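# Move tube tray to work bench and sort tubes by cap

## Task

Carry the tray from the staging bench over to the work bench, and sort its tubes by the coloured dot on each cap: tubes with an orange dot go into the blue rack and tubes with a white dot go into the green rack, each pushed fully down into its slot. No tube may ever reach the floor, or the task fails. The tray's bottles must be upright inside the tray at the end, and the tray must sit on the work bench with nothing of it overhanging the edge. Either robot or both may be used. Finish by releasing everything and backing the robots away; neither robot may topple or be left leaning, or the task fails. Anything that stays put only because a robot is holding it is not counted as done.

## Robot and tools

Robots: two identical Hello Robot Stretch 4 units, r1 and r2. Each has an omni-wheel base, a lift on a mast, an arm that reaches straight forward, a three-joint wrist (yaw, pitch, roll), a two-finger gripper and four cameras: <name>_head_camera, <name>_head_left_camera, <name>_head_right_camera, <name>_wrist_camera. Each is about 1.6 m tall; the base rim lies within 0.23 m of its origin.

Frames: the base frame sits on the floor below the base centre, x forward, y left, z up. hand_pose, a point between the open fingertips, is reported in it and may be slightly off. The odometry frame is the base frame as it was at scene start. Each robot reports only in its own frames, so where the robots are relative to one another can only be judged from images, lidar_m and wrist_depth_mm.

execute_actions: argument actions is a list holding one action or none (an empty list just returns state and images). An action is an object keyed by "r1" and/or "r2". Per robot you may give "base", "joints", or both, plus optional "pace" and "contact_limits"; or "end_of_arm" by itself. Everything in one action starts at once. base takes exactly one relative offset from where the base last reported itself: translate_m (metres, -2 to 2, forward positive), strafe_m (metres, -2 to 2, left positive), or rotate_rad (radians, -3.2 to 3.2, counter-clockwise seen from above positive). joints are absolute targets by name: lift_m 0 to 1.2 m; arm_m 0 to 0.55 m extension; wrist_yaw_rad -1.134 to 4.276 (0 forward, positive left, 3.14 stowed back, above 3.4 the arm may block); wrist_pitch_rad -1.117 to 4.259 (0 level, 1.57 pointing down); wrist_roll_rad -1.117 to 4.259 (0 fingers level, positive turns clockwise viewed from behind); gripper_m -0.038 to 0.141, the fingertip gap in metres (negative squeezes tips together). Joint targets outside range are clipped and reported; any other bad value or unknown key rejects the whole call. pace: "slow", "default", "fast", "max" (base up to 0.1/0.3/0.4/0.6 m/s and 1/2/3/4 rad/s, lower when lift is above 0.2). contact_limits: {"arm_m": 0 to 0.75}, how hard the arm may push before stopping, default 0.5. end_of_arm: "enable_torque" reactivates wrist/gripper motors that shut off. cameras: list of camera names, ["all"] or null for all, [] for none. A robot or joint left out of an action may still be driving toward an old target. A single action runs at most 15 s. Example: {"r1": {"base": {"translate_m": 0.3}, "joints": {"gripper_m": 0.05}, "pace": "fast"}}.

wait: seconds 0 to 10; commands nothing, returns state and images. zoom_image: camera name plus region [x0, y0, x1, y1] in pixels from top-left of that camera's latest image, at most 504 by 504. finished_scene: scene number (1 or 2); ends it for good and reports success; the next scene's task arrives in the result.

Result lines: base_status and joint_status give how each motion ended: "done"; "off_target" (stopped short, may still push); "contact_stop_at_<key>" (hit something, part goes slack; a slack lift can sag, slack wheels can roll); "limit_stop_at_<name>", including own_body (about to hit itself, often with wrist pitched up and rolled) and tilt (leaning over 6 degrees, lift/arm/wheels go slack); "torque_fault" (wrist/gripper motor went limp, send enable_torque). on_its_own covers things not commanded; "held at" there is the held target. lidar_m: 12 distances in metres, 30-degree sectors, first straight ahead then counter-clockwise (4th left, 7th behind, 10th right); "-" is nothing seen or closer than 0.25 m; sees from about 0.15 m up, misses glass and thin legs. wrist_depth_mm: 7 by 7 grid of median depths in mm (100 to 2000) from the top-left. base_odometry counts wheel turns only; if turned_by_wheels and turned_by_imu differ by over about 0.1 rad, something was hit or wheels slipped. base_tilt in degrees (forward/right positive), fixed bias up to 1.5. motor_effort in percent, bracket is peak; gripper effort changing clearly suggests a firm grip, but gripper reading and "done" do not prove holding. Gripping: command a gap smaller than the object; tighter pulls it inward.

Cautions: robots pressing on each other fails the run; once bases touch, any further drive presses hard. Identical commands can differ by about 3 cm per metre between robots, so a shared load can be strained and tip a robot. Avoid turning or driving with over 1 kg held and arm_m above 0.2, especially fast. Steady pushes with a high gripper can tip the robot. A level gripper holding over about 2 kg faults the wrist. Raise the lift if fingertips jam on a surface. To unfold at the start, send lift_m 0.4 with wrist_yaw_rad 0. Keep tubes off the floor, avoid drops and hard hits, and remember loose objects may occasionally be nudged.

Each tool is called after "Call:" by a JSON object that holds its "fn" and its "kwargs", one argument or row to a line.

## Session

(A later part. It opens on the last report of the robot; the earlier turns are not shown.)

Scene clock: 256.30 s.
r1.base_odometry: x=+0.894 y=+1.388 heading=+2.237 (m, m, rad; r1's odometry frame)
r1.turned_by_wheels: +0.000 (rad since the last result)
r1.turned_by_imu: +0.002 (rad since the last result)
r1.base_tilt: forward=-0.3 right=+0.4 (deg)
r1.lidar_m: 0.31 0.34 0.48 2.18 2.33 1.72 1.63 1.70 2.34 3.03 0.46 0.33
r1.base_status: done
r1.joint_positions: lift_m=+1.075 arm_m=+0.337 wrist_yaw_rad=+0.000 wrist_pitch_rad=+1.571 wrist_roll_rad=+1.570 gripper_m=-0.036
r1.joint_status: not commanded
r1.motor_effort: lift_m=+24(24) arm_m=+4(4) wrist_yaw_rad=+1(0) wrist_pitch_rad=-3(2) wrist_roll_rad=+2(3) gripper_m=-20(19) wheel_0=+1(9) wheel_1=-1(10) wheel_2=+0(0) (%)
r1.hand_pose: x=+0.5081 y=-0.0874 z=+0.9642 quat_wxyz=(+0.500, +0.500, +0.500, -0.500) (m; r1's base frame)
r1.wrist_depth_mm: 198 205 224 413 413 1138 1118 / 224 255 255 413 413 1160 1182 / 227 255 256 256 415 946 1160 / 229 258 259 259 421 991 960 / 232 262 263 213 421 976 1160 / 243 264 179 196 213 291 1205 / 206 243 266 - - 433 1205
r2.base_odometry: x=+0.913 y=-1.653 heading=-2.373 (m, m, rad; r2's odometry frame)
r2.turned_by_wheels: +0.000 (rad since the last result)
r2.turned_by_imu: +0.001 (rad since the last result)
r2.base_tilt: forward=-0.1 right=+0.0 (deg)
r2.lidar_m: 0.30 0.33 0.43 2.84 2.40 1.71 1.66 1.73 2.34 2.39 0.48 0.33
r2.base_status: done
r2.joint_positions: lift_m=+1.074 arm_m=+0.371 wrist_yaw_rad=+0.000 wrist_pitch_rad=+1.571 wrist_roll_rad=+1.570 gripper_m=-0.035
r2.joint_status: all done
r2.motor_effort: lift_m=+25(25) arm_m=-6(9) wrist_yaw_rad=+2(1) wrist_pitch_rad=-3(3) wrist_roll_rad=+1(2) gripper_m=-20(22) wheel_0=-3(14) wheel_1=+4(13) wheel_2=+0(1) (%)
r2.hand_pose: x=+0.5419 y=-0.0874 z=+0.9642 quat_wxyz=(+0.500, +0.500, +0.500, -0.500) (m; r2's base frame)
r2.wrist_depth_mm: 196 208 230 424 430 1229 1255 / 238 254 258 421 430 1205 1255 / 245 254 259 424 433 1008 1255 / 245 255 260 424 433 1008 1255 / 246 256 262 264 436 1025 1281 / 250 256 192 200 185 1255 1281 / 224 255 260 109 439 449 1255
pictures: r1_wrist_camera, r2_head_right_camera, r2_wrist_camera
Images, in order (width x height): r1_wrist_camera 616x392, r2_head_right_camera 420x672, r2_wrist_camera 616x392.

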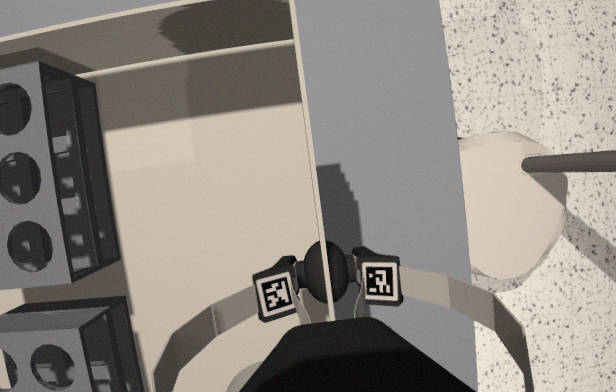

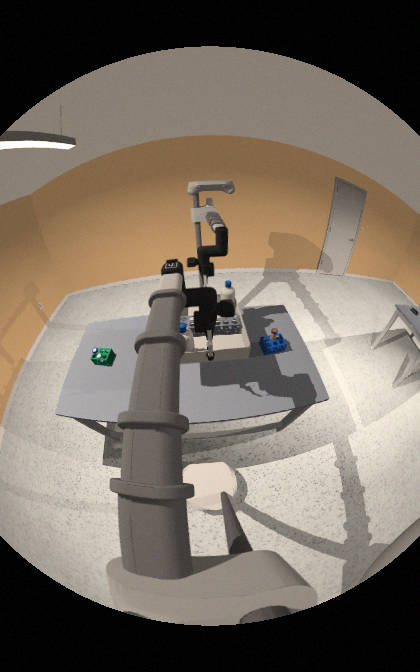

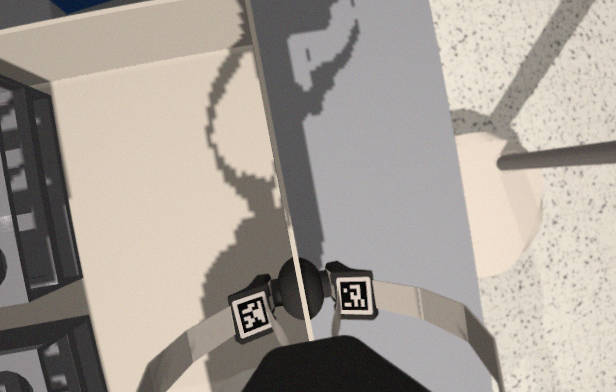

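Call:
{"fn": "execute_actions", "kwargs": {
  "actions": [
    {"r1":{"joints":{"lift_m":0.917}},"r2":{"joints":{"lift_m":0.917}}}
  ],
  "cameras": []
}}

Call:
{"fn": "execute_actions", "kwargs": {
  "actions": [
    {"r1":{"joints":{"gripper_m":0.03}},"r2":{"joints":{"gripper_m":0.03}}}
  ],
  "cameras": ["r1_wrist_camera","r2_wrist_camera"]
}}

Call:
{"fn": "execute_actions", "kwargs": {
  "actions": [
    {"r1":{"joints":{"lift_m":1.0},"pace":"fast"},"r2":{"joints":{"lift_m":1.0},"pace":"fast"}}
  ],
  "cameras": []
}}

Call:
{"fn": "execute_actions", "kwargs": {
  "actions": [
    {"r1":{"base":{"translate_m":-0.3},"joints":{"arm_m":0.0},"pace":"fast"},"r2":{"base":{"translate_m":-0.3},"joints":{"arm_m":0.0},"pace":"fast"}}
  ],
  "cameras": ["r1_head_camera","r2_head_camera"]
}}

Scene clock: 265.23 s.
r1.base_odometry: x=+0.894 y=+1.388 heading=+2.237 (m, m, rad; r1's odometry frame)
r1.turned_by_wheels: +0.000 (rad since the last result)
r1.turned_by_imu: +0.001 (rad since the last result)
r1.base_tilt: forward=-0.2 right=+0.3 (deg)
r1.lidar_m: 0.32 0.33 0.44 2.18 2.39 1.71 1.62 1.71 2.35 3.02 0.46 0.33
r1.base_status: not commanded
r1.joint_positions: lift_m=+0.917 arm_m=+0.337 wrist_yaw_rad=+0.000 wrist_pitch_rad=+1.571 wrist_roll_rad=+1.570 gripper_m=-0.036
r1.joint_status: all done
r1.motor_effort: lift_m=+17(21) arm_m=+4(4) wrist_yaw_rad=+0(1) wrist_pitch_rad=-2(3) wrist_roll_rad=+3(3) gripper_m=-21(21) wheel_0=+1(1) wheel_1=-1(1) wheel_2=+0(0) (%)
r1.hand_pose: x=+0.5081 y=-0.0874 z=+0.8068 quat_wxyz=(+0.500, +0.500, +0.500, -0.500) (m; r1's base frame)
r1.wrist_depth_mm: 198 204 224 257 258 256 991 / 224 255 254 259 263 259 991 / 228 256 256 257 262 263 798 / 229 259 259 260 265 263 809 / 232 262 263 213 266 266 809 / 244 265 179 195 268 211 917 / 207 244 266 - - 272 272
r2.base_odometry: x=+0.913 y=-1.653 heading=-2.373 (m, m, rad; r2's odometry frame)
r2.turned_by_wheels: +0.000 (rad since the last result)
r2.turned_by_imu: +0.001 (rad since the last result)
r2.base_tilt: forward=-0.1 right=+0.0 (deg)
r2.lidar_m: 0.30 0.33 0.46 2.85 2.40 1.70 1.66 1.73 2.37 2.38 0.45 0.34
r2.base_status: not commanded
r2.joint_positions: lift_m=+0.917 arm_m=+0.371 wrist_yaw_rad=+0.000 wrist_pitch_rad=+1.571 wrist_roll_rad=+1.570 gripper_m=-0.035
r2.joint_status: all done
r2.motor_effort: lift_m=+17(24) arm_m=-6(6) wrist_yaw_rad=+1(1) wrist_pitch_rad=-2(3) wrist_roll_rad=+1(1) gripper_m=-20(20) wheel_0=-3(3) wheel_1=+4(4) wheel_2=+0(0) (%)
r2.hand_pose: x=+0.5419 y=-0.0874 z=+0.8068 quat_wxyz=(+0.500, +0.500, +0.500, -0.500) (m; r2's base frame)
r2.wrist_depth_mm: 197 208 230 266 270 276 1078 / 239 253 257 267 272 277 1078 / 246 255 259 268 273 278 741 / 245 255 260 267 272 281 286 / 245 256 260 264 274 281 286 / 249 256 192 201 185 282 286 / 224 257 260 109 277 282 287
pictures: none
No camera images: the call's "cameras" was empty. Leave "cameras" out to get every camera's image.

Scene clock: 266.60 s.
r1.base_odometry: x=+0.894 y=+1.388 heading=+2.237 (m, m, rad; r1's odometry frame)
r1.turned_by_wheels: +0.000 (rad since the last result)
r1.turned_by_imu: +0.000 (rad since the last result)
r1.base_tilt: forward=-0.2 right=+0.3 (deg)
r1.lidar_m: 0.31 0.34 0.47 2.20 2.30 1.72 1.63 1.72 2.36 3.01 0.48 0.33
r1.base_status: not commanded
r1.joint_positions: lift_m=+0.917 arm_m=+0.337 wrist_yaw_rad=+0.000 wrist_pitch_rad=+1.570 wrist_roll_rad=+1.570 gripper_m=+0.030
r1.joint_status: all done
r1.motor_effort: lift_m=+17(17) arm_m=+4(4) wrist_yaw_rad=+0(0) wrist_pitch_rad=-1(5) wrist_roll_rad=+3(3) gripper_m=-5(20) wheel_0=+1(1) wheel_1=-1(1) wheel_2=+0(0) (%)
r1.hand_pose: x=+0.5083 y=-0.0874 z=+0.8068 quat_wxyz=(+0.500, +0.500, +0.500, -0.500) (m; r1's base frame)
r1.wrist_depth_mm: 205 208 221 258 259 259 991 / 225 262 259 260 263 258 991 / 233 262 262 262 265 263 798 / 234 266 264 265 266 265 798 / 236 267 265 266 220 268 820 / 249 268 267 194 270 270 931 / 211 267 270 - - 272 272
r2.base_odometry: x=+0.913 y=-1.653 heading=-2.373 (m, m, rad; r2's odometry frame)
r2.turned_by_wheels: +0.000 (rad since the last result)
r2.turned_by_imu: +0.000 (rad since the last result)
r2.base_tilt: forward=+0.0 right=+0.0 (deg)
r2.lidar_m: 0.30 0.32 0.45 2.84 2.40 1.69 1.67 1.73 2.33 2.35 0.47 0.31
r2.base_status: not commanded
r2.joint_positions: lift_m=+0.917 arm_m=+0.371 wrist_yaw_rad=+0.000 wrist_pitch_rad=+1.570 wrist_roll_rad=+1.570 gripper_m=+0.030
r2.joint_status: all done
r2.motor_effort: lift_m=+18(17) arm_m=-6(6) wrist_yaw_rad=+2(1) wrist_pitch_rad=-1(6) wrist_roll_rad=+1(1) gripper_m=-3(22) wheel_0=-3(3) wheel_1=+4(4) wheel_2=+0(0) (%)
r2.hand_pose: x=+0.5421 y=-0.0874 z=+0.8068 quat_wxyz=(+0.500, +0.500, +0.500, -0.500) (m; r2's base frame)
r2.wrist_depth_mm: 200 207 228 266 272 278 1078 / 240 257 262 267 273 278 1098 / 248 258 262 270 274 279 750 / 248 259 264 270 276 281 286 / 231 260 264 267 277 281 286 / 253 259 198 268 197 282 287 / 229 260 266 109 278 283 290
pictures: r1_wrist_camera, r2_wrist_camera
Images, in order (width x height): r1_wrist_camera 616x392, r2_wrist_camera 616x392.

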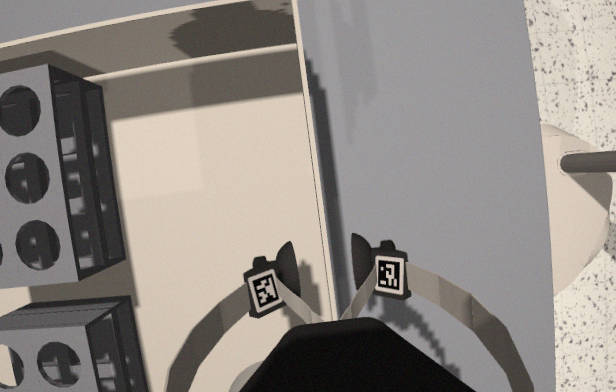

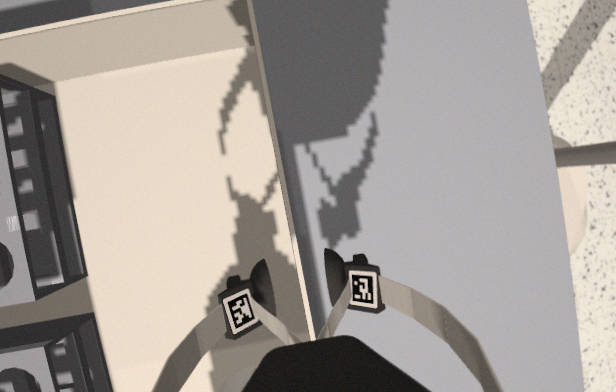

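Scene clock: 267.70 s.
r1.base_odometry: x=+0.894 y=+1.388 heading=+2.237 (m, m, rad; r1's odometry frame)
r1.turned_by_wheels: +0.000 (rad since the last result)
r1.turned_by_imu: +0.000 (rad since the last result)
r1.base_tilt: forward=-0.3 right=+0.3 (deg)
r1.lidar_m: 0.27 0.35 0.48 2.17 2.35 1.72 1.61 1.70 2.32 3.03 0.46 0.34
r1.base_status: not commanded
r1.joint_positions: lift_m=+1.000 arm_m=+0.337 wrist_yaw_rad=+0.000 wrist_pitch_rad=+1.570 wrist_roll_rad=+1.570 gripper_m=+0.030
r1.joint_status: all done
r1.motor_effort: lift_m=+22(24) arm_m=+4(4) wrist_yaw_rad=-1(0) wrist_pitch_rad=+0(0) wrist_roll_rad=+3(3) gripper_m=-6(6) wheel_0=+1(1) wheel_1=-1(1) wheel_2=+0(0) (%)
r1.hand_pose: x=+0.5084 y=-0.0874 z=+0.8894 quat_wxyz=(+0.500, +0.500, +0.500, -0.500) (m; r1's base frame)
r1.wrist_depth_mm: 340 343 340 340 340 1078 1060 / 345 310 338 342 342 1098 1060 / 287 338 345 343 345 343 1060 / 317 317 347 343 345 349 891 / 349 343 349 349 219 351 878 / 353 309 351 276 355 353 1098 / 357 298 307 - - 355 1160
r2.base_odometry: x=+0.913 y=-1.653 heading=-2.373 (m, m, rad; r2's odometry frame)
r2.turned_by_wheels: +0.000 (rad since the last result)
r2.turned_by_imu: +0.000 (rad since the last result)
r2.base_tilt: forward=-0.1 right=+0.0 (deg)
r2.lidar_m: 0.31 0.32 0.46 2.83 2.38 1.68 1.64 1.74 2.35 2.35 0.47 0.33
r2.base_status: not commanded
r2.joint_positions: lift_m=+1.000 arm_m=+0.371 wrist_yaw_rad=+0.000 wrist_pitch_rad=+1.570 wrist_roll_rad=+1.570 gripper_m=+0.030
r2.joint_status: all done
r2.motor_effort: lift_m=+22(24) arm_m=-6(6) wrist_yaw_rad=+1(1) wrist_pitch_rad=+0(0) wrist_roll_rad=+1(2) gripper_m=-5(2) wheel_0=-3(3) wheel_1=+4(4) wheel_2=+0(0) (%)
r2.hand_pose: x=+0.5421 y=-0.0874 z=+0.8894 quat_wxyz=(+0.500, +0.500, +0.500, -0.500) (m; r2's base frame)
r2.wrist_depth_mm: 330 336 343 347 355 1138 1160 / 324 325 336 351 357 1138 1160 / 276 336 343 351 357 366 1160 / 277 340 345 355 359 366 946 / 303 340 343 355 359 370 1182 / 310 340 198 349 197 370 1205 / 279 314 283 109 364 368 1205
pictures: none
No camera images: the call's "cameras" was empty. Leave "cameras" out to get every camera's image.

Scene clock: 270.00 s.
r1.base_odometry: x=+1.080 y=+1.152 heading=+2.237 (m, m, rad; r1's odometry frame)
r1.turned_by_wheels: +0.000 (rad since the last result)
r1.turned_by_imu: +0.002 (rad since the last result)
r1.base_tilt: forward=-0.2 right=+0.4 (deg)
r1.lidar_m: 0.61 0.63 2.26 2.44 1.97 1.39 1.31 1.39 1.92 3.02 0.91 0.66
r1.base_status: done
r1.joint_positions: lift_m=+1.000 arm_m=+0.001 wrist_yaw_rad=+0.000 wrist_pitch_rad=+1.570 wrist_roll_rad=+1.570 gripper_m=+0.030
r1.joint_status: all done
r1.motor_effort: lift_m=+22(22) arm_m=-4(7) wrist_yaw_rad=+0(2) wrist_pitch_rad=+0(0) wrist_roll_rad=+3(3) gripper_m=-2(6) wheel_0=-2(7) wheel_1=-2(7) wheel_2=-1(11) (%)
r1.hand_pose: x=+0.1718 y=-0.0874 z=+0.8894 quat_wxyz=(+0.500, +0.500, +0.500, -0.500) (m; r1's base frame)
r1.wrist_depth_mm: 1078 1078 1078 1078 1078 1078 1060 / 1060 1098 1078 1078 1060 1078 1078 / 1138 1098 1098 1078 1078 1098 1098 / 1098 1118 1098 1098 878 640 359 / 1138 1118 1118 904 220 1098 1118 / 1160 1118 1138 917 904 1118 1098 / 1138 1118 1138 - - 1118 1118
r2.base_odometry: x=+1.128 y=-1.444 heading=-2.373 (m, m, rad; r2's odometry frame)
r2.turned_by_wheels: -0.001 (rad since the last result)
r2.turned_by_imu: -0.001 (rad since the last result)
r2.base_tilt: forward=+0.0 right=+0.0 (deg)
r2.lidar_m: 0.59 0.62 0.88 2.84 1.96 1.39 1.33 1.40 1.96 2.50 0.89 0.63
r2.base_status: done
r2.joint_positions: lift_m=+1.000 arm_m=+0.002 wrist_yaw_rad=+0.000 wrist_pitch_rad=+1.570 wrist_roll_rad=+1.570 gripper_m=+0.030
r2.joint_status: all done
r2.motor_effort: lift_m=+23(22) arm_m=-6(7) wrist_yaw_rad=+3(1) wrist_pitch_rad=-1(1) wrist_roll_rad=+1(1) gripper_m=-3(2) wheel_0=-5(11) wheel_1=-4(7) wheel_2=-2(14) (%)
r2.hand_pose: x=+0.1728 y=-0.0874 z=+0.8894 quat_wxyz=(+0.500, +0.500, +0.500, -0.500) (m; r2's base frame)
r2.wrist_depth_mm: 976 1060 1098 1078 1118 1118 1160 / 1042 1078 1098 1098 1118 1138 1160 / 1042 1078 1098 1098 1138 1160 1182 / 1060 1078 1078 904 917 484 325 / 1078 1078 1118 904 917 1160 1182 / 1042 1078 198 1118 197 1160 1182 / 1098 1098 1118 109 1160 1160 1182
pictures: r1_head_camera, r2_head_camera
Images, in order (width x height): r1_head_camera 420x560, r2_head_camera 420x560.

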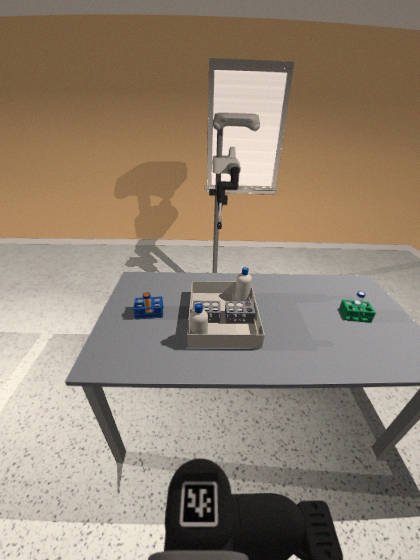

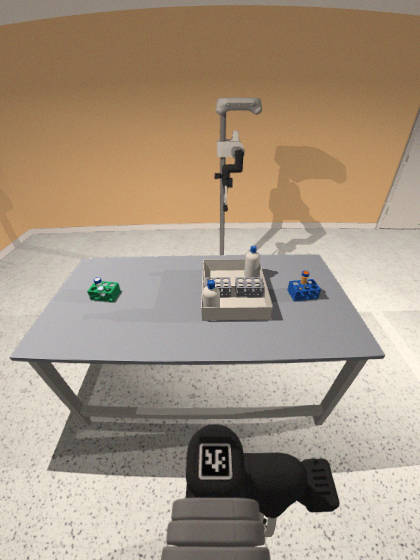

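Call:
{"fn": "zoom_image", "kwargs": {
  "camera": "r1_head_camera",
  "region": [115, 280, 185, 330]
}}

Call:
{"fn": "zoom_image", "kwargs": {
  "camera": "r2_head_camera",
  "region": [70, 265, 140, 315]
}}

Region (115, 280, 185, 330) of r1_head_camera's 420x560 image, scaled by 7.200, with more detail than that image has; it fills the top 360 rows of this view, and the rest is white.

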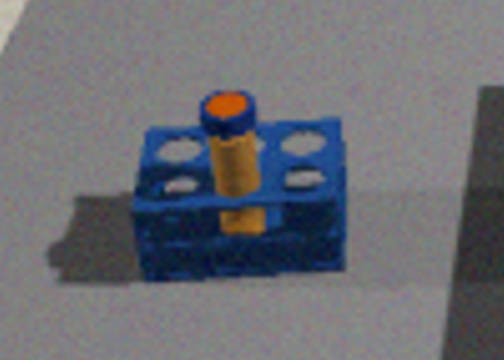

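Region (70, 265, 140, 315) of r2_head_camera's 420x560 image, scaled by 7.200, with more detail than that image has; it fills the top 360 rows of this view, and the rest is white.

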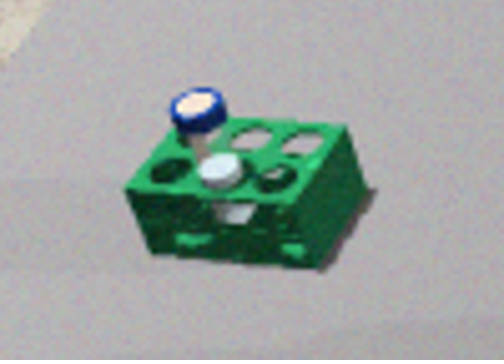

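Call:
{"fn": "finished_scene", "kwargs": {
  "scene": 1
}}

The scene is finished: the task was done.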